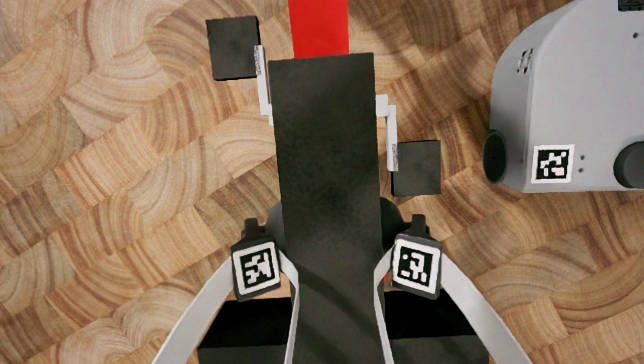

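Call:
execute_actions --actions '[{"r2": {"base": {"translate_m": -0.3}}}]' --cameras '[]'

Call:
execute_actions --actions '[{"r2": {"base": {"rotate_rad": -1.57}}}]' --cameras '[]'

Call:
execute_actions --actions '[{"r2": {"base": {"translate_m": 0.61}}}]' --cameras '[]'

Call:
execute_actions --actions '[{"r2": {"base": {"rotate_rad": 1.57}, "joints": {"head_pan_rad": 0.0, "head_tilt_rad": -0.85}}}]' --cameras '["r2_head_camera", "r2_nav_camera", "r1_head_camera"]'

Scene clock: 949.37 s.
r1.base_odometry: x=+0.927 y=-2.895 heading=-1.476 (m, m, rad; r1's odometry frame)
r1.turned_by_wheels: +0.000 (rad since the last result)
r1.turned_by_imu: -0.001 (rad since the last result)
r1.base_tilt: forward=-0.4 right=+1.5 (deg)
r1.lidar_m: 3.87 3.72 2.60 1.92 1.87 1.96 2.71 0.51 0.51 0.46 0.47 1.65
r1.head_depth_mm: 2533 2207 1839 1581 809 1014 1111 / 2513 2169 1824 1575 806 1056 1107 / 2556 2167 1822 1569 1040 1216 1124 / 2545 2160 1811 1564 1143 1223 1126 / 2565 2156 1805 1562 1297 1224 1109 / 1683 1816 1803 1562 1349 1217 1098 / 2491 1813 1795 1473 1369 1207 1098
r1.base_status: not commanded
r1.joint_positions: lift_m=+0.630 arm_m=+0.340 wrist_yaw_rad=+0.003 wrist_pitch_rad=-1.522 wrist_roll_rad=+1.565 gripper_m=-0.004 head_pan_rad=-0.957 head_tilt_rad=-0.939
r1.joint_status: not commanded
r1.motor_effort: left_wheel=-1(1) right_wheel=+1(1) lift_m=+21(22) arm_m=-2(2) wrist_yaw_rad=-3(3) wrist_pitch_rad=-14(14) wrist_roll_rad=+2(2) gripper_m=-20(19) head_pan_rad=+4(4) head_tilt_rad=-7(7) (%)
r1.hand_pose: x=-0.0216 y=-0.4733 z=+0.5118 quat_wxyz=(+0.004, +0.003, -0.724, -0.690) (m; r1's base frame)
r1.wrist_depth_mm: 650 627 623 170 599 600 - / 659 653 641 119 622 614 - / 678 671 657 123 632 625 - / 709 696 682 126 465 649 633 / 738 726 720 129 671 664 653 / 757 737 731 134 162 700 688 / 790 761 147 139 139 696 691
r2.base_odometry: x=+1.064 y=-1.487 heading=-1.166 (m, m, rad; r2's odometry frame)
r2.turned_by_wheels: +0.000 (rad since the last result)
r2.turned_by_imu: -0.001 (rad since the last result)
r2.base_tilt: forward=-1.5 right=-2.4 (deg)
r2.lidar_m: 1.81 5.52 1.91 1.37 1.32 1.35 1.82 3.13 3.24 3.59 3.41 1.06
r2.head_depth_mm: 3757 3507 1823 1704 1544 1346 1169 / - 3534 2234 1939 1592 1348 1166 / - 3416 2493 1936 1585 1343 1164 / - 3421 2479 1921 1577 1338 1166 / - 3430 2458 1929 1573 1334 1156 / - 3378 2436 1898 1565 1331 1155 / - 3360 2428 1902 1561 1330 1152
r2.base_status: done
r2.joint_positions: lift_m=+0.270 arm_m=+0.000 wrist_yaw_rad=+2.998 wrist_pitch_rad=-0.418 wrist_roll_rad=+0.000 gripper_m=+0.030 head_pan_rad=-0.007 head_tilt_rad=-0.704
r2.joint_status: not commanded
r2.motor_effort: left_wheel=-1(7) right_wheel=+2(5) lift_m=+17(17) arm_m=-6(5) wrist_yaw_rad=+2(2) wrist_pitch_rad=+6(6) wrist_roll_rad=+1(1) gripper_m=+0(1) head_pan_rad=+1(2) head_tilt_rad=+1(1) (%)
r2.hand_pose: x=+0.0108 y=+0.0768 z=+0.2831 quat_wxyz=(+0.196, +0.700, +0.097, +0.680) (m; r2's base frame)
r2.wrist_depth_mm: 973 - - - - - - / - - - - - - - / 998 - 999 984 - 968 941 / 749 759 728 749 747 756 759 / 606 598 - 601 616 591 585 / 496 510 - - 506 501 487 / 442 - - - 414 429 434
pictures: none
No camera images: the call's "cameras" was empty. Leave "cameras" out to get every camera's image.

Scene clock: 951.57 s.
r1.base_odometry: x=+0.927 y=-2.895 heading=-1.476 (m, m, rad; r1's odometry frame)
r1.turned_by_wheels: +0.000 (rad since the last result)
r1.turned_by_imu: +0.000 (rad since the last result)
r1.base_tilt: forward=-0.4 right=+1.5 (deg)
r1.lidar_m: 3.86 3.72 2.61 1.91 1.88 1.95 2.71 0.51 0.51 0.46 0.47 1.65
r1.head_depth_mm: 2506 2189 1832 1576 808 1015 1112 / 2539 2162 1838 1571 804 1058 1111 / 2551 2161 1816 1566 1049 1211 1123 / 2567 2154 1809 1567 1139 1223 1124 / 2496 1911 1814 1557 1302 1225 1100 / 2397 1848 1805 1556 1338 1225 1100 / 2585 2104 1795 1458 1360 1218 1098
r1.base_status: not commanded
r1.joint_positions: lift_m=+0.630 arm_m=+0.340 wrist_yaw_rad=+0.003 wrist_pitch_rad=-1.522 wrist_roll_rad=+1.565 gripper_m=-0.004 head_pan_rad=-0.957 head_tilt_rad=-0.939
r1.joint_status: not commanded
r1.motor_effort: left_wheel=+0(1) right_wheel=+1(1) lift_m=+21(21) arm_m=-2(2) wrist_yaw_rad=-3(3) wrist_pitch_rad=-14(14) wrist_roll_rad=+2(2) gripper_m=-20(19) head_pan_rad=+4(4) head_tilt_rad=-7(6) (%)
r1.hand_pose: x=-0.0216 y=-0.4733 z=+0.5118 quat_wxyz=(+0.004, +0.003, -0.724, -0.690) (m; r1's base frame)
r1.wrist_depth_mm: 646 632 618 170 605 598 - / 668 646 636 119 611 608 - / 684 678 669 122 628 635 - / 715 704 677 126 462 652 642 / 731 719 706 130 675 673 653 / 763 755 742 134 162 685 694 / 800 783 147 139 139 696 696
r2.base_odometry: x=+1.064 y=-1.487 heading=-2.736 (m, m, rad; r2's odometry frame)
r2.turned_by_wheels: -1.570 (rad since the last result)
r2.turned_by_imu: -1.572 (rad since the last result)
r2.base_tilt: forward=-1.4 right=-2.3 (deg)
r2.lidar_m: 3.58 3.40 1.05 1.80 5.39 1.89 1.37 1.31 1.35 1.82 3.13 3.24
r2.head_depth_mm: 3521 3497 2497 1949 1597 1349 1172 / 3712 3510 2492 1940 1594 1348 1167 / 3550 3469 2485 1939 1582 1345 1162 / 3389 3399 2482 1933 1581 1345 1157 / 3174 3386 2442 1917 1583 1339 1156 / 3041 3250 2425 1910 1569 1326 1151 / 2863 3120 2411 1916 1554 1296 1150
r2.base_status: done
r2.joint_positions: lift_m=+0.270 arm_m=+0.000 wrist_yaw_rad=+2.998 wrist_pitch_rad=-0.418 wrist_roll_rad=+0.000 gripper_m=+0.030 head_pan_rad=-0.007 head_tilt_rad=-0.704
r2.joint_status: not commanded
r2.motor_effort: left_wheel=+2(8) right_wheel=-3(8) lift_m=+17(17) arm_m=-5(5) wrist_yaw_rad=+2(2) wrist_pitch_rad=+6(6) wrist_roll_rad=+1(1) gripper_m=+0(0) head_pan_rad=+2(2) head_tilt_rad=+1(1) (%)
r2.hand_pose: x=+0.0108 y=+0.0768 z=+0.2831 quat_wxyz=(+0.196, +0.700, +0.097, +0.680) (m; r2's base frame)
r2.wrist_depth_mm: - - - - - - - / - - - - - 997 - / - - 992 984 988 889 658 / 760 727 731 752 747 755 636 / 607 603 - 594 622 582 600 / 505 516 - - 511 496 495 / 444 - - - 413 419 420
pictures: none
No camera images: the call's "cameras" was empty. Leave "cameras" out to get every camera's image.

Scene clock: 955.23 s.
r1.base_odometry: x=+0.927 y=-2.895 heading=-1.476 (m, m, rad; r1's odometry frame)
r1.turned_by_wheels: +0.000 (rad since the last result)
r1.turned_by_imu: +0.000 (rad since the last result)
r1.base_tilt: forward=-0.3 right=+1.5 (deg)
r1.lidar_m: 3.85 3.71 2.61 1.92 1.88 1.95 2.71 0.51 0.51 0.46 0.47 1.25
r1.head_depth_mm: 2539 2183 1817 1581 809 1016 1113 / 2539 2158 1826 1571 808 1058 1106 / 2551 2164 1813 1564 1043 1208 1120 / 2577 2135 1815 1577 1143 1228 1117 / 2573 2137 1817 1554 1295 1228 1097 / 2605 2133 1795 1550 1350 1222 1100 / 2630 2135 1753 1460 1360 1219 1102
r1.base_status: not commanded
r1.joint_positions: lift_m=+0.630 arm_m=+0.340 wrist_yaw_rad=+0.003 wrist_pitch_rad=-1.522 wrist_roll_rad=+1.565 gripper_m=-0.004 head_pan_rad=-0.957 head_tilt_rad=-0.939
r1.joint_status: not commanded
r1.motor_effort: left_wheel=-1(1) right_wheel=+1(1) lift_m=+21(21) arm_m=-2(2) wrist_yaw_rad=-4(3) wrist_pitch_rad=-14(14) wrist_roll_rad=+2(2) gripper_m=-21(20) head_pan_rad=+4(4) head_tilt_rad=-7(7) (%)
r1.hand_pose: x=-0.0216 y=-0.4733 z=+0.5118 quat_wxyz=(+0.004, +0.003, -0.724, -0.690) (m; r1's base frame)
r1.wrist_depth_mm: 654 635 618 169 604 602 - / 676 661 643 119 616 619 - / 692 677 670 122 625 632 - / 698 691 681 125 462 649 640 / 720 735 719 129 664 660 651 / 757 739 734 134 162 680 674 / 784 756 146 139 139 713 690
r2.base_odometry: x=+0.504 y=-1.728 heading=-2.735 (m, m, rad; r2's odometry frame)
r2.turned_by_wheels: +0.000 (rad since the last result)
r2.turned_by_imu: -0.001 (rad since the last result)
r2.base_tilt: forward=-1.5 right=-2.3 (deg)
r2.lidar_m: 3.05 2.90 1.34 0.86 5.90 2.63 1.91 1.83 1.89 2.55 2.83 2.93
r2.head_depth_mm: 3163 3272 2514 1978 1596 1358 1170 / 3204 3419 2503 1945 1589 1352 1159 / 3023 3240 2479 1940 1592 1342 1168 / 2860 3106 2468 1931 1581 1344 1156 / 2701 2959 2460 1913 1572 1341 1157 / 2563 2848 2444 1904 1571 1324 1150 / 2431 2713 2441 1895 1564 1325 1146
r2.base_status: done
r2.joint_positions: lift_m=+0.270 arm_m=+0.000 wrist_yaw_rad=+2.998 wrist_pitch_rad=-0.418 wrist_roll_rad=+0.000 gripper_m=+0.030 head_pan_rad=-0.007 head_tilt_rad=-0.703
r2.joint_status: not commanded
r2.motor_effort: left_wheel=+2(9) right_wheel=-3(6) lift_m=+17(17) arm_m=-5(5) wrist_yaw_rad=+2(2) wrist_pitch_rad=+6(6) wrist_roll_rad=+1(1) gripper_m=+0(1) head_pan_rad=+3(2) head_tilt_rad=+2(1) (%)
r2.hand_pose: x=+0.0108 y=+0.0768 z=+0.2832 quat_wxyz=(+0.196, +0.700, +0.097, +0.680) (m; r2's base frame)
r2.wrist_depth_mm: - - - - - - - / - - - - - - - / 982 - 999 920 970 975 972 / 768 739 746 519 750 750 742 / 604 606 - 552 595 586 599 / 503 511 - - 516 503 494 / 440 - - - 410 417 425
pictures: none
No camera images: the call's "cameras" was empty. Leave "cameras" out to get every camera's image.

Scene clock: 957.50 s.
r1.base_odometry: x=+0.927 y=-2.895 heading=-1.476 (m, m, rad; r1's odometry frame)
r1.turned_by_wheels: +0.000 (rad since the last result)
r1.turned_by_imu: +0.000 (rad since the last result)
r1.base_tilt: forward=-0.4 right=+1.4 (deg)
r1.lidar_m: 3.83 3.72 2.60 1.91 1.88 1.95 2.71 0.51 0.51 0.46 0.47 1.34
r1.head_depth_mm: 2527 2176 1832 1578 804 1014 1107 / 2541 2203 1843 1568 804 1053 1109 / 2537 2149 1819 1557 1044 1201 1125 / 2525 2160 1789 1567 1146 1232 1126 / 2560 2142 1803 1569 1303 1223 1109 / 2581 2137 1814 1559 1335 1214 1102 / 2647 2151 1793 1451 1365 1225 1094
r1.base_status: not commanded
r1.joint_positions: lift_m=+0.630 arm_m=+0.340 wrist_yaw_rad=+0.003 wrist_pitch_rad=-1.522 wrist_roll_rad=+1.565 gripper_m=-0.004 head_pan_rad=-0.957 head_tilt_rad=-0.939
r1.joint_status: not commanded
r1.motor_effort: left_wheel=-1(1) right_wheel=+1(1) lift_m=+21(21) arm_m=-2(2) wrist_yaw_rad=-2(2) wrist_pitch_rad=-14(14) wrist_roll_rad=+2(2) gripper_m=-20(21) head_pan_rad=+4(4) head_tilt_rad=-7(6) (%)
r1.hand_pose: x=-0.0216 y=-0.4733 z=+0.5118 quat_wxyz=(+0.004, +0.003, -0.724, -0.690) (m; r1's base frame)
r1.wrist_depth_mm: 645 633 630 169 612 590 - / 662 651 639 119 627 612 - / 696 670 657 122 637 638 - / 710 702 681 126 466 660 641 / 723 711 692 129 674 678 651 / 758 745 735 134 162 700 683 / 792 775 146 139 139 712 708
r2.base_odometry: x=+0.504 y=-1.728 heading=-1.166 (m, m, rad; r2's odometry frame)
r2.turned_by_wheels: +1.570 (rad since the last result)
r2.turned_by_imu: +1.571 (rad since the last result)
r2.base_tilt: forward=-1.5 right=-2.4 (deg)
r2.lidar_m: 0.86 5.83 2.66 1.91 1.84 1.89 2.54 2.84 2.92 3.04 2.90 1.34
r2.head_depth_mm: 3118 2584 1788 1657 1453 1263 1123 / 3142 2546 1781 1650 1449 1263 1123 / 3243 2532 2025 1680 1447 1260 1116 / 3065 1409 1432 1570 1409 1231 1109 / 3361 2421 1944 1669 1437 1249 1110 / 3320 2485 1994 1657 1431 1252 1109 / 3313 2475 1989 1650 1421 1247 1106
r2.base_status: done
r2.joint_positions: lift_m=+0.270 arm_m=+0.000 wrist_yaw_rad=+2.998 wrist_pitch_rad=-0.418 wrist_roll_rad=+0.000 gripper_m=+0.030 head_pan_rad=-0.007 head_tilt_rad=-0.840
r2.joint_status: all done
r2.motor_effort: left_wheel=-2(6) right_wheel=+3(10) lift_m=+17(17) arm_m=-5(6) wrist_yaw_rad=+2(2) wrist_pitch_rad=+6(6) wrist_roll_rad=+1(1) gripper_m=+0(0) head_pan_rad=+2(2) head_tilt_rad=-3(13) (%)
r2.hand_pose: x=+0.0108 y=+0.0768 z=+0.2832 quat_wxyz=(+0.196, +0.700, +0.097, +0.680) (m; r2's base frame)
r2.wrist_depth_mm: - - - - - - - / - - - - - - - / - - - - - 999 - / 767 757 742 744 736 746 744 / 593 589 - 595 617 588 582 / 496 508 - - 512 483 495 / 449 - - - 409 423 427
pictures: r1_head_camera (sideways: a quarter turn clockwise sets it upright), r2_head_camera (sideways: a quarter turn clockwise sets it upright), r2_nav_camera (sideways: a quarter turn counterclockwise sets it upright)
Images, in order (width x height): r1_head_camera 896x504, r2_head_camera 896x504, r2_nav_camera 672x504.

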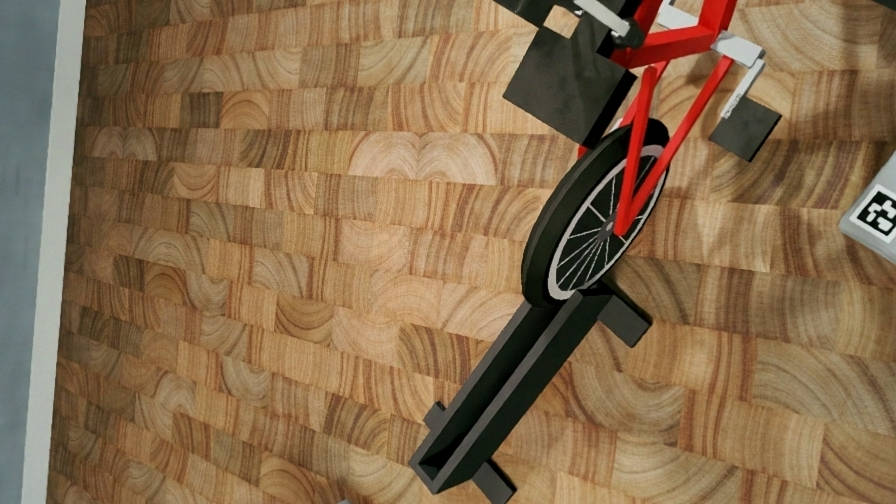

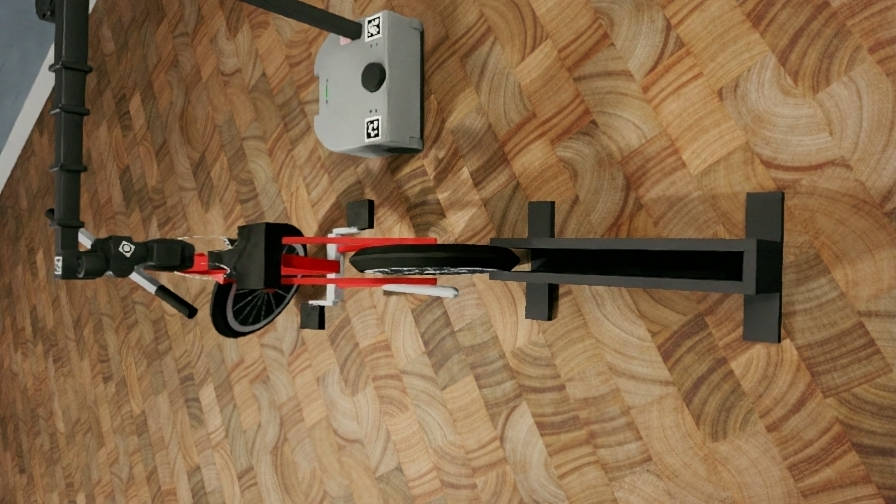

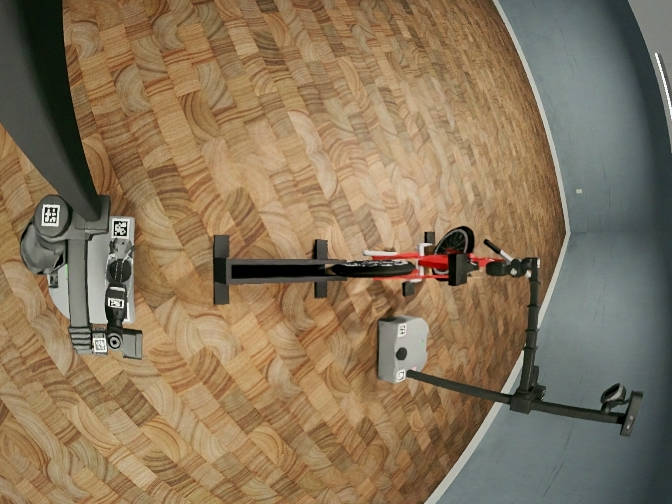

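Call:
execute_actions --actions '[{"r2": {"base": {"translate_m": 0.27}}}]' --cameras '[]'

Call:
execute_actions --actions '[{"r2": {"joints": {"lift_m": 0.34, "head_tilt_rad": -1.0}}}]' --cameras '[]'

Call:
execute_actions --actions '[{"r2": {"base": {"translate_m": 0.16}}}]' --cameras '["r2_head_camera", "r1_head_camera"]'

Scene clock: 979.77 s.
r1.base_odometry: x=+0.927 y=-2.895 heading=-1.476 (m, m, rad; r1's odometry frame)
r1.turned_by_wheels: +0.000 (rad since the last result)
r1.turned_by_imu: -0.001 (rad since the last result)
r1.base_tilt: forward=-0.4 right=+1.5 (deg)
r1.lidar_m: 3.85 3.72 2.60 1.91 1.87 1.95 2.71 0.51 0.51 0.46 0.47 1.09
r1.head_depth_mm: 2533 2193 1821 1570 806 1011 1115 / 2571 2178 1823 1570 810 1061 1110 / 2563 2186 1833 1571 1047 1204 1122 / 2577 2174 1828 1561 1139 1230 1122 / 2564 2150 1800 1555 1303 1228 1108 / 2593 2134 1804 1560 1356 1217 1101 / 2607 2135 1769 1449 1373 1215 1100
r1.base_status: not commanded
r1.joint_positions: lift_m=+0.630 arm_m=+0.340 wrist_yaw_rad=+0.003 wrist_pitch_rad=-1.522 wrist_roll_rad=+1.565 gripper_m=-0.004 head_pan_rad=-0.957 head_tilt_rad=-0.939
r1.joint_status: not commanded
r1.motor_effort: left_wheel=-1(1) right_wheel=+1(1) lift_m=+21(21) arm_m=-2(2) wrist_yaw_rad=-3(3) wrist_pitch_rad=-14(14) wrist_roll_rad=+2(2) gripper_m=-20(20) head_pan_rad=+4(4) head_tilt_rad=-6(7) (%)
r1.hand_pose: x=-0.0216 y=-0.4733 z=+0.5118 quat_wxyz=(+0.004, +0.003, -0.724, -0.690) (m; r1's base frame)
r1.wrist_depth_mm: 638 631 622 170 604 595 - / 649 654 640 119 617 611 - / 684 672 659 122 624 631 - / 704 698 683 126 464 654 635 / 732 720 712 130 667 665 660 / 763 749 742 134 162 683 678 / 797 784 146 139 139 699 707
r2.base_odometry: x=+0.610 y=-1.976 heading=-1.166 (m, m, rad; r2's odometry frame)
r2.turned_by_wheels: +0.000 (rad since the last result)
r2.turned_by_imu: -0.001 (rad since the last result)
r2.base_tilt: forward=-1.3 right=-2.4 (deg)
r2.lidar_m: 0.59 5.62 2.86 2.05 1.98 2.03 2.74 3.05 3.15 2.91 2.76 1.08
r2.head_depth_mm: 3130 2473 2042 1528 1447 1264 1117 / 3352 2470 2027 1513 1454 1261 1124 / 3424 2450 2025 1675 1439 1260 1116 / 3398 1033 1191 1561 1350 1208 1099 / 3365 2503 1846 1631 1408 1252 1094 / 3339 2485 1985 1665 1439 1246 1110 / 3290 2464 1993 1663 1424 1243 1103
r2.base_status: done
r2.joint_positions: lift_m=+0.270 arm_m=+0.000 wrist_yaw_rad=+2.999 wrist_pitch_rad=-0.418 wrist_roll_rad=+0.000 gripper_m=+0.030 head_pan_rad=-0.007 head_tilt_rad=-0.840
r2.joint_status: not commanded
r2.motor_effort: left_wheel=-2(6) right_wheel=+3(9) lift_m=+17(17) arm_m=-6(5) wrist_yaw_rad=+2(2) wrist_pitch_rad=+6(6) wrist_roll_rad=+1(1) gripper_m=+0(1) head_pan_rad=+2(2) head_tilt_rad=-3(4) (%)
r2.hand_pose: x=+0.0108 y=+0.0768 z=+0.2832 quat_wxyz=(+0.196, +0.700, +0.097, +0.680) (m; r2's base frame)
r2.wrist_depth_mm: - - - - - - - / - - - - - - - / - - - 995 - 954 958 / 748 761 762 759 740 733 738 / 604 602 - 586 605 605 591 / 504 516 - - 512 493 489 / 442 - - - 413 426 428
pictures: none
No camera images: the call's "cameras" was empty. Leave "cameras" out to get every camera's image.

Scene clock: 981.23 s.
r1.base_odometry: x=+0.927 y=-2.895 heading=-1.476 (m, m, rad; r1's odometry frame)
r1.turned_by_wheels: +0.000 (rad since the last result)
r1.turned_by_imu: +0.000 (rad since the last result)
r1.base_tilt: forward=-0.4 right=+1.4 (deg)
r1.lidar_m: 3.83 3.73 2.60 1.91 1.88 1.95 2.72 0.51 0.51 0.46 0.46 1.09
r1.head_depth_mm: 2551 2181 1843 1577 806 1015 1113 / 2505 2162 1831 1581 806 1060 1111 / 2543 2174 1814 1558 1043 1211 1120 / 2551 2143 1811 1570 1140 1231 1117 / 2570 2143 1818 1557 1297 1225 1106 / 2554 2141 1809 1549 1346 1215 1099 / 2615 2154 1746 1451 1369 1220 1098
r1.base_status: not commanded
r1.joint_positions: lift_m=+0.630 arm_m=+0.340 wrist_yaw_rad=+0.003 wrist_pitch_rad=-1.522 wrist_roll_rad=+1.565 gripper_m=-0.004 head_pan_rad=-0.957 head_tilt_rad=-0.939
r1.joint_status: not commanded
r1.motor_effort: left_wheel=+0(1) right_wheel=+1(1) lift_m=+22(21) arm_m=-2(2) wrist_yaw_rad=-3(2) wrist_pitch_rad=-14(14) wrist_roll_rad=+2(2) gripper_m=-19(19) head_pan_rad=+4(4) head_tilt_rad=-7(8) (%)
r1.hand_pose: x=-0.0216 y=-0.4733 z=+0.5118 quat_wxyz=(+0.004, +0.003, -0.724, -0.690) (m; r1's base frame)
r1.wrist_depth_mm: 636 623 620 168 604 593 - / 653 650 650 119 637 613 - / 692 671 658 122 630 635 - / 705 696 686 126 465 661 635 / 727 719 705 130 677 661 652 / 756 736 726 134 161 690 681 / 788 776 146 139 139 698 699
r2.base_odometry: x=+0.610 y=-1.976 heading=-1.166 (m, m, rad; r2's odometry frame)
r2.turned_by_wheels: +0.000 (rad since the last result)
r2.turned_by_imu: +0.000 (rad since the last result)
r2.base_tilt: forward=-1.5 right=-2.3 (deg)
r2.lidar_m: 0.59 5.64 2.88 2.06 1.98 2.04 2.73 3.06 3.15 2.91 2.77 1.09
r2.head_depth_mm: 2349 2011 1508 1498 1338 1208 1095 / 2344 2000 1529 1493 1336 1207 1112 / 2336 1975 1701 1508 1334 1196 1093 / 951 1115 1398 1278 1266 1162 1090 / 2368 1757 1634 1462 1334 1199 1088 / 2364 1977 1697 1488 1323 1198 1083 / 2341 1959 1685 1484 1317 1194 1081
r2.base_status: not commanded
r2.joint_positions: lift_m=+0.340 arm_m=+0.000 wrist_yaw_rad=+2.999 wrist_pitch_rad=-0.418 wrist_roll_rad=+0.000 gripper_m=+0.030 head_pan_rad=-0.007 head_tilt_rad=-0.987
r2.joint_status: all done
r2.motor_effort: left_wheel=-2(2) right_wheel=+3(2) lift_m=+32(37) arm_m=-6(6) wrist_yaw_rad=+2(2) wrist_pitch_rad=+6(6) wrist_roll_rad=+1(1) gripper_m=+0(0) head_pan_rad=+2(2) head_tilt_rad=-5(14) (%)
r2.hand_pose: x=+0.0108 y=+0.0768 z=+0.3523 quat_wxyz=(+0.196, +0.700, +0.097, +0.680) (m; r2's base frame)
r2.wrist_depth_mm: - - - - - - - / - - - - - - - / - - - - - - - / 904 880 879 867 857 855 880 / 718 697 - 683 727 688 701 / 586 588 - 577 592 584 584 / 509 523 - - 482 496 501
pictures: none
No camera images: the call's "cameras" was empty. Leave "cameras" out to get every camera's image.

Scene clock: 984.03 s.
r1.base_odometry: x=+0.927 y=-2.895 heading=-1.477 (m, m, rad; r1's odometry frame)
r1.turned_by_wheels: -0.001 (rad since the last result)
r1.turned_by_imu: -0.005 (rad since the last result)
r1.base_tilt: forward=-0.4 right=+1.4 (deg)
r1.lidar_m: 3.86 3.73 2.62 1.92 1.88 1.95 2.70 0.55 0.55 0.46 0.47 0.59
r1.head_depth_mm: 2508 2179 1831 1585 802 1015 1111 / 2506 2180 1849 1559 1006 1055 1113 / 2529 2180 1812 1570 1060 1206 1117 / 2570 2165 1814 1570 1134 1229 1122 / 2581 2127 1810 1567 1285 1221 1103 / 2580 2138 1785 1539 1349 1220 1105 / 2601 2138 1471 1418 1363 1217 1101
r1.base_status: not commanded
r1.joint_positions: lift_m=+0.630 arm_m=+0.340 wrist_yaw_rad=+0.013 wrist_pitch_rad=-1.486 wrist_roll_rad=+1.554 gripper_m=-0.004 head_pan_rad=-0.957 head_tilt_rad=-0.939
r1.joint_status: not commanded
r1.on_its_own: left_wheel is at rest, and its effort (-20) is outside its rest range (-18 to +18); right_wheel is at rest, and its effort (+30) is outside its rest range (-18 to +18); wrist_pitch_rad is at rest, and its effort (-31) is outside its rest range (-20 to +32)
r1.motor_effort: left_wheel=-20(27) right_wheel=+30(35) lift_m=+22(21) arm_m=-2(2) wrist_yaw_rad=-10(10) wrist_pitch_rad=-31(37) wrist_roll_rad=+7(7) gripper_m=-23(24) head_pan_rad=+4(4) head_tilt_rad=-8(8) (%)
r1.hand_pose: x=-0.0216 y=-0.4827 z=+0.5115 quat_wxyz=(+0.011, +0.010, -0.736, -0.677) (m; r1's base frame)
r1.wrist_depth_mm: 685 656 452 118 605 580 - / 703 665 657 121 616 600 - / 713 690 680 124 628 633 - / 735 717 688 127 474 647 - / 765 732 734 132 664 647 637 / 797 754 151 135 134 671 657 / 803 802 142 139 136 685 679
r2.base_odometry: x=+0.673 y=-2.123 heading=-1.165 (m, m, rad; r2's odometry frame)
r2.turned_by_wheels: +0.000 (rad since the last result)
r2.turned_by_imu: -0.021 (rad since the last result)
r2.base_tilt: forward=-1.5 right=-2.3 (deg)
r2.lidar_m: 0.53 5.56 2.99 2.12 2.02 2.07 2.75 3.13 3.21 2.88 2.72 1.01
r2.head_depth_mm: 2269 2002 1514 1458 1342 1204 1097 / 2240 1997 1508 1453 1337 1206 1105 / 2283 2004 1714 1496 1337 1205 1091 / 902 1860 1383 1228 1273 1176 1084 / 2301 1503 1598 1453 1311 1193 1085 / 2368 1913 1703 1485 1317 1194 1084 / 2355 1970 1684 1478 1315 1195 1083
r2.base_status: translate_m off_target (by the wheels' count: +0.1597 of +0.1600)
r2.joint_positions: lift_m=+0.340 arm_m=+0.000 wrist_yaw_rad=+2.999 wrist_pitch_rad=-0.418 wrist_roll_rad=+0.000 gripper_m=+0.030 head_pan_rad=-0.007 head_tilt_rad=-0.988
r2.joint_status: not commanded
r2.on_its_own: left_wheel is at rest, and its effort (+31) is outside its rest range (-18 to +18); right_wheel is at rest, and its effort (+25) is outside its rest range (-18 to +18)
r2.motor_effort: left_wheel=+31(39) right_wheel=+25(34) lift_m=+32(32) arm_m=-5(6) wrist_yaw_rad=+2(2) wrist_pitch_rad=+6(6) wrist_roll_rad=+1(1) gripper_m=+0(1) head_pan_rad=+2(2) head_tilt_rad=-4(5) (%)
r2.hand_pose: x=+0.0108 y=+0.0768 z=+0.3523 quat_wxyz=(+0.196, +0.700, +0.097, +0.680) (m; r2's base frame)
r2.wrist_depth_mm: - - - - - - - / - - - - - - - / - - - - - - - / 878 851 859 880 889 862 848 / 704 689 - 692 743 708 686 / 588 595 - 570 606 576 585 / 507 518 - - 478 501 487
pictures: r1_head_camera (sideways: a quarter turn clockwise sets it upright), r2_head_camera (sideways: a quarter turn clockwise sets it upright)
Images, in order (width x height): r1_head_camera 896x504, r2_head_camera 896x504.

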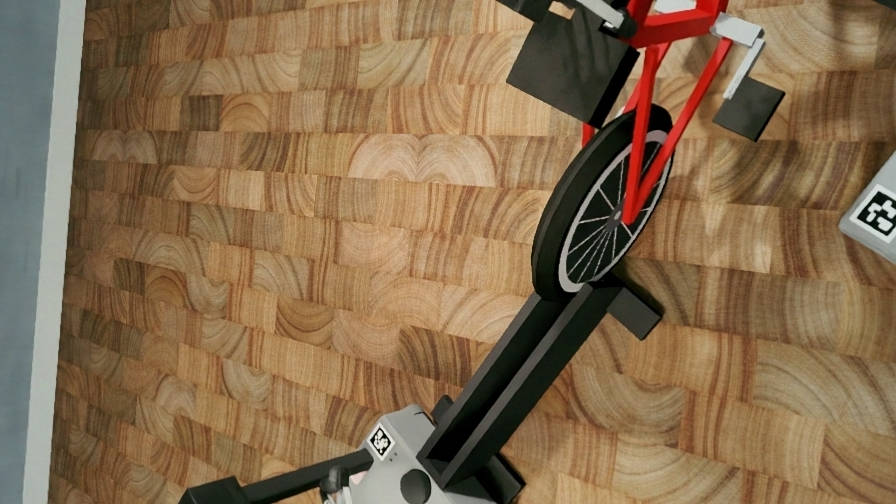

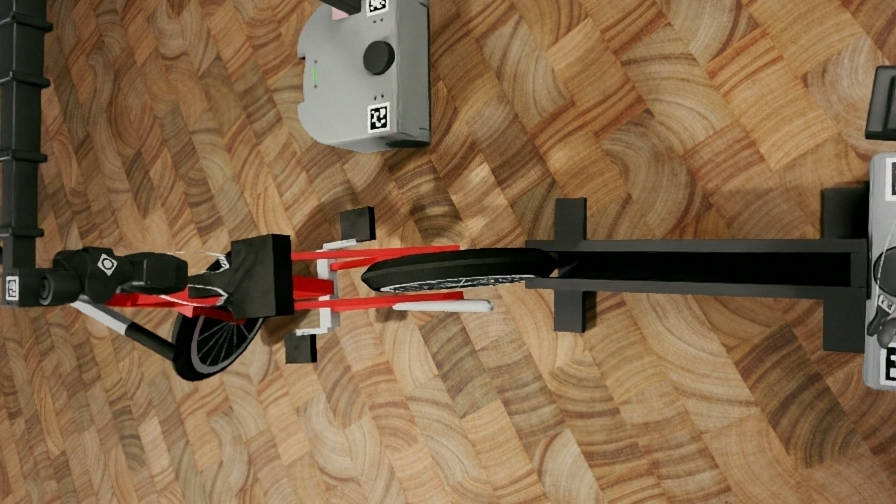

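r2's wheels slip before the tire climbs the rack's front bar, so pushing the rack won't work. I'll back r2 off, straighten the steering, and roll the bike in instead.

Call:
execute_actions --actions '[{"r2": {"base": {"translate_m": -0.05}, "joints": {"lift_m": 0.27}}}]' --cameras '[]'

Call:
execute_actions --actions '[{"r2": {"base": {"translate_m": -0.25}, "joints": {"head_tilt_rad": -0.8}}}]' --cameras '["r2_head_camera", "r1_wrist_camera"]'

Scene clock: 1106.27 s.
r1.base_odometry: x=+0.927 y=-2.895 heading=-1.477 (m, m, rad; r1's odometry frame)
r1.turned_by_wheels: +0.001 (rad since the last result)
r1.turned_by_imu: +0.001 (rad since the last result)
r1.base_tilt: forward=-0.4 right=+1.3 (deg)
r1.lidar_m: 3.85 3.73 2.62 1.92 1.88 1.95 2.70 0.54 0.55 0.46 0.47 1.06
r1.head_depth_mm: 2531 2170 1829 1580 800 1022 1113 / 2494 2152 1817 1586 832 1057 1110 / 2525 2163 1824 1572 1057 1214 1123 / 2605 2137 1825 1568 1126 1229 1122 / 2586 2163 1814 1560 1281 1220 1105 / 2596 2137 1820 1537 1344 1227 1098 / 2606 2131 1505 1449 1363 1213 1100
r1.base_status: not commanded
r1.joint_positions: lift_m=+0.630 arm_m=+0.340 wrist_yaw_rad=+0.010 wrist_pitch_rad=-1.504 wrist_roll_rad=+1.554 gripper_m=-0.004 head_pan_rad=-0.957 head_tilt_rad=-0.939
r1.joint_status: not commanded
r1.on_its_own: wrist_pitch_rad is at rest, and its effort (-23) is outside its rest range (-20 to +32)
r1.motor_effort: left_wheel=-5(21) right_wheel=+9(30) lift_m=+22(22) arm_m=-2(2) wrist_yaw_rad=-9(10) wrist_pitch_rad=-23(31) wrist_roll_rad=+6(6) gripper_m=-20(23) head_pan_rad=+4(3) head_tilt_rad=-7(7) (%)
r1.hand_pose: x=-0.0216 y=-0.4779 z=+0.5116 quat_wxyz=(+0.010, +0.009, -0.730, -0.683) (m; r1's base frame)
r1.wrist_depth_mm: 647 645 439 118 607 593 - / 687 663 648 120 616 612 - / 697 680 671 123 637 626 - / 715 704 684 127 656 641 - / 751 727 726 131 665 663 641 / 774 768 445 135 136 686 660 / 800 779 141 140 138 695 687
r2.base_odometry: x=+0.653 y=-2.077 heading=-1.165 (m, m, rad; r2's odometry frame)
r2.turned_by_wheels: +0.000 (rad since the last result)
r2.turned_by_imu: -0.001 (rad since the last result)
r2.base_tilt: forward=-1.4 right=-2.3 (deg)
r2.lidar_m: 0.57 5.59 2.96 2.09 2.00 2.04 2.70 3.08 3.16 2.91 2.74 1.06
r2.head_depth_mm: 2273 1994 1504 1474 1340 1205 1095 / 2336 1980 1505 1473 1337 1208 1108 / 2317 1993 1704 1491 1334 1196 1092 / 950 1117 1394 1262 1286 1154 1075 / 2270 1538 1633 1469 1324 1198 1080 / 2346 1960 1688 1482 1323 1191 1087 / 2335 1949 1688 1486 1318 1188 1081
r2.base_status: done
r2.joint_positions: lift_m=+0.270 arm_m=+0.000 wrist_yaw_rad=+2.999 wrist_pitch_rad=-0.417 wrist_roll_rad=+0.000 gripper_m=+0.030 head_pan_rad=-0.007 head_tilt_rad=-0.989
r2.joint_status: all done
r2.motor_effort: left_wheel=+0(28) right_wheel=+0(23) lift_m=+17(29) arm_m=-6(5) wrist_yaw_rad=+2(2) wrist_pitch_rad=+6(6) wrist_roll_rad=+1(1) gripper_m=+0(0) head_pan_rad=+2(1) head_tilt_rad=-4(4) (%)
r2.hand_pose: x=+0.0107 y=+0.0768 z=+0.2832 quat_wxyz=(+0.196, +0.700, +0.097, +0.680) (m; r2's base frame)
r2.wrist_depth_mm: - - - - - - - / - - - - - - - / - - - - 980 997 988 / 766 760 753 756 724 738 717 / 609 593 - 600 624 593 589 / 499 514 - - 503 499 494 / 448 - - - 412 428 425
pictures: none
No camera images: the call's "cameras" was empty. Leave "cameras" out to get every camera's image.

Scene clock: 1108.83 s.
r1.base_odometry: x=+0.927 y=-2.895 heading=-1.477 (m, m, rad; r1's odometry frame)
r1.turned_by_wheels: +0.000 (rad since the last result)
r1.turned_by_imu: +0.000 (rad since the last result)
r1.base_tilt: forward=-0.4 right=+1.4 (deg)
r1.lidar_m: 3.87 3.70 2.62 1.91 1.88 1.95 2.70 0.54 0.55 0.46 0.47 1.29
r1.head_depth_mm: 2498 2178 1830 1582 802 1020 1112 / 2514 2168 1832 1564 835 1055 1118 / 2519 2190 1830 1562 1051 1205 1123 / 2563 2176 1814 1576 1139 1227 1120 / 2592 2159 1802 1551 1282 1226 1108 / 2573 2149 1809 1550 1345 1214 1095 / 2604 2131 1792 1476 1362 1216 1097
r1.base_status: not commanded
r1.joint_positions: lift_m=+0.630 arm_m=+0.340 wrist_yaw_rad=+0.010 wrist_pitch_rad=-1.504 wrist_roll_rad=+1.554 gripper_m=-0.004 head_pan_rad=-0.957 head_tilt_rad=-0.939
r1.joint_status: not commanded
r1.on_its_own: wrist_pitch_rad is at rest, and its effort (-22) is outside its rest range (-20 to +32)
r1.motor_effort: left_wheel=-5(5) right_wheel=+9(9) lift_m=+21(21) arm_m=-2(2) wrist_yaw_rad=-8(9) wrist_pitch_rad=-22(22) wrist_roll_rad=+7(6) gripper_m=-21(21) head_pan_rad=+4(4) head_tilt_rad=-9(8) (%)
r1.hand_pose: x=-0.0216 y=-0.4779 z=+0.5116 quat_wxyz=(+0.010, +0.009, -0.730, -0.683) (m; r1's base frame)
r1.wrist_depth_mm: 659 646 438 118 596 590 - / 675 665 652 120 613 614 - / 702 697 666 124 633 631 - / 721 698 689 127 652 653 - / 748 725 727 131 664 660 647 / 774 754 444 135 135 687 666 / 815 781 142 139 138 697 671
r2.base_odometry: x=+0.555 y=-1.847 heading=-1.165 (m, m, rad; r2's odometry frame)
r2.turned_by_wheels: +0.000 (rad since the last result)
r2.turned_by_imu: +0.000 (rad since the last result)
r2.base_tilt: forward=-1.4 right=-2.3 (deg)
r2.lidar_m: 0.82 5.79 2.74 1.95 1.86 1.90 2.51 2.88 2.96 3.04 2.88 1.29
r2.head_depth_mm: 3071 2769 2089 1659 1484 1286 1133 / 3454 2743 2139 1654 1476 1289 1131 / 3793 2724 2137 1701 1470 1280 1126 / 3791 2425 1634 1427 1383 1217 1104 / 3791 2709 1840 1684 1441 1264 1112 / 3743 2678 2103 1712 1459 1268 1118 / 3685 2656 2081 1710 1455 1266 1116
r2.base_status: done
r2.joint_positions: lift_m=+0.270 arm_m=+0.000 wrist_yaw_rad=+2.999 wrist_pitch_rad=-0.417 wrist_roll_rad=+0.000 gripper_m=+0.030 head_pan_rad=-0.007 head_tilt_rad=-0.802
r2.joint_status: all done
r2.motor_effort: left_wheel=+0(4) right_wheel=+1(5) lift_m=+17(17) arm_m=-6(6) wrist_yaw_rad=+2(2) wrist_pitch_rad=+6(6) wrist_roll_rad=+1(1) gripper_m=+0(0) head_pan_rad=+2(2) head_tilt_rad=+1(13) (%)
r2.hand_pose: x=+0.0107 y=+0.0768 z=+0.2832 quat_wxyz=(+0.196, +0.700, +0.097, +0.680) (m; r2's base frame)
r2.wrist_depth_mm: - - - - - - - / - - - - - - - / 973 977 - 998 988 988 986 / 740 746 743 743 739 730 727 / 596 603 - 598 611 604 594 / 495 523 - - 519 496 494 / 442 - - - 416 420 435
pictures: r1_wrist_camera, r2_head_camera (sideways: a quarter turn clockwise sets it upright)
Images, in order (width x height): r1_wrist_camera 644x364, r2_head_camera 896x504.

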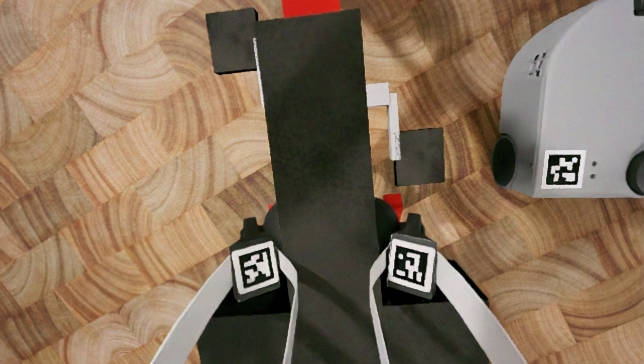

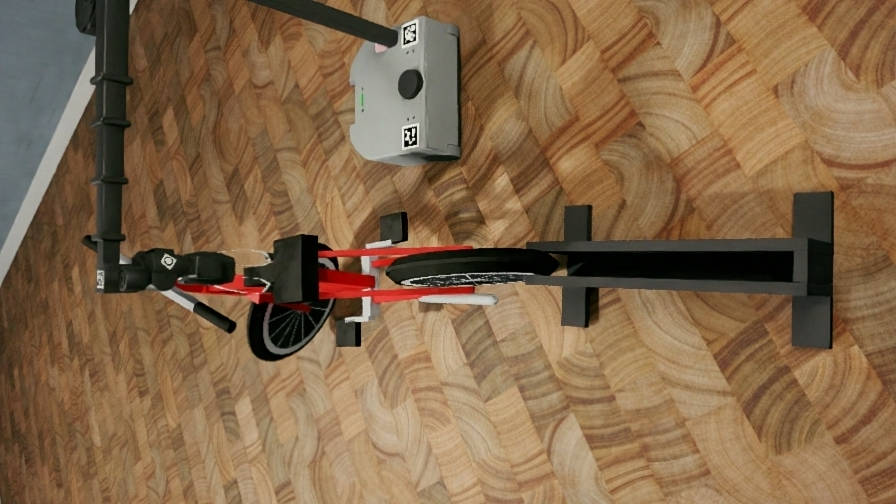

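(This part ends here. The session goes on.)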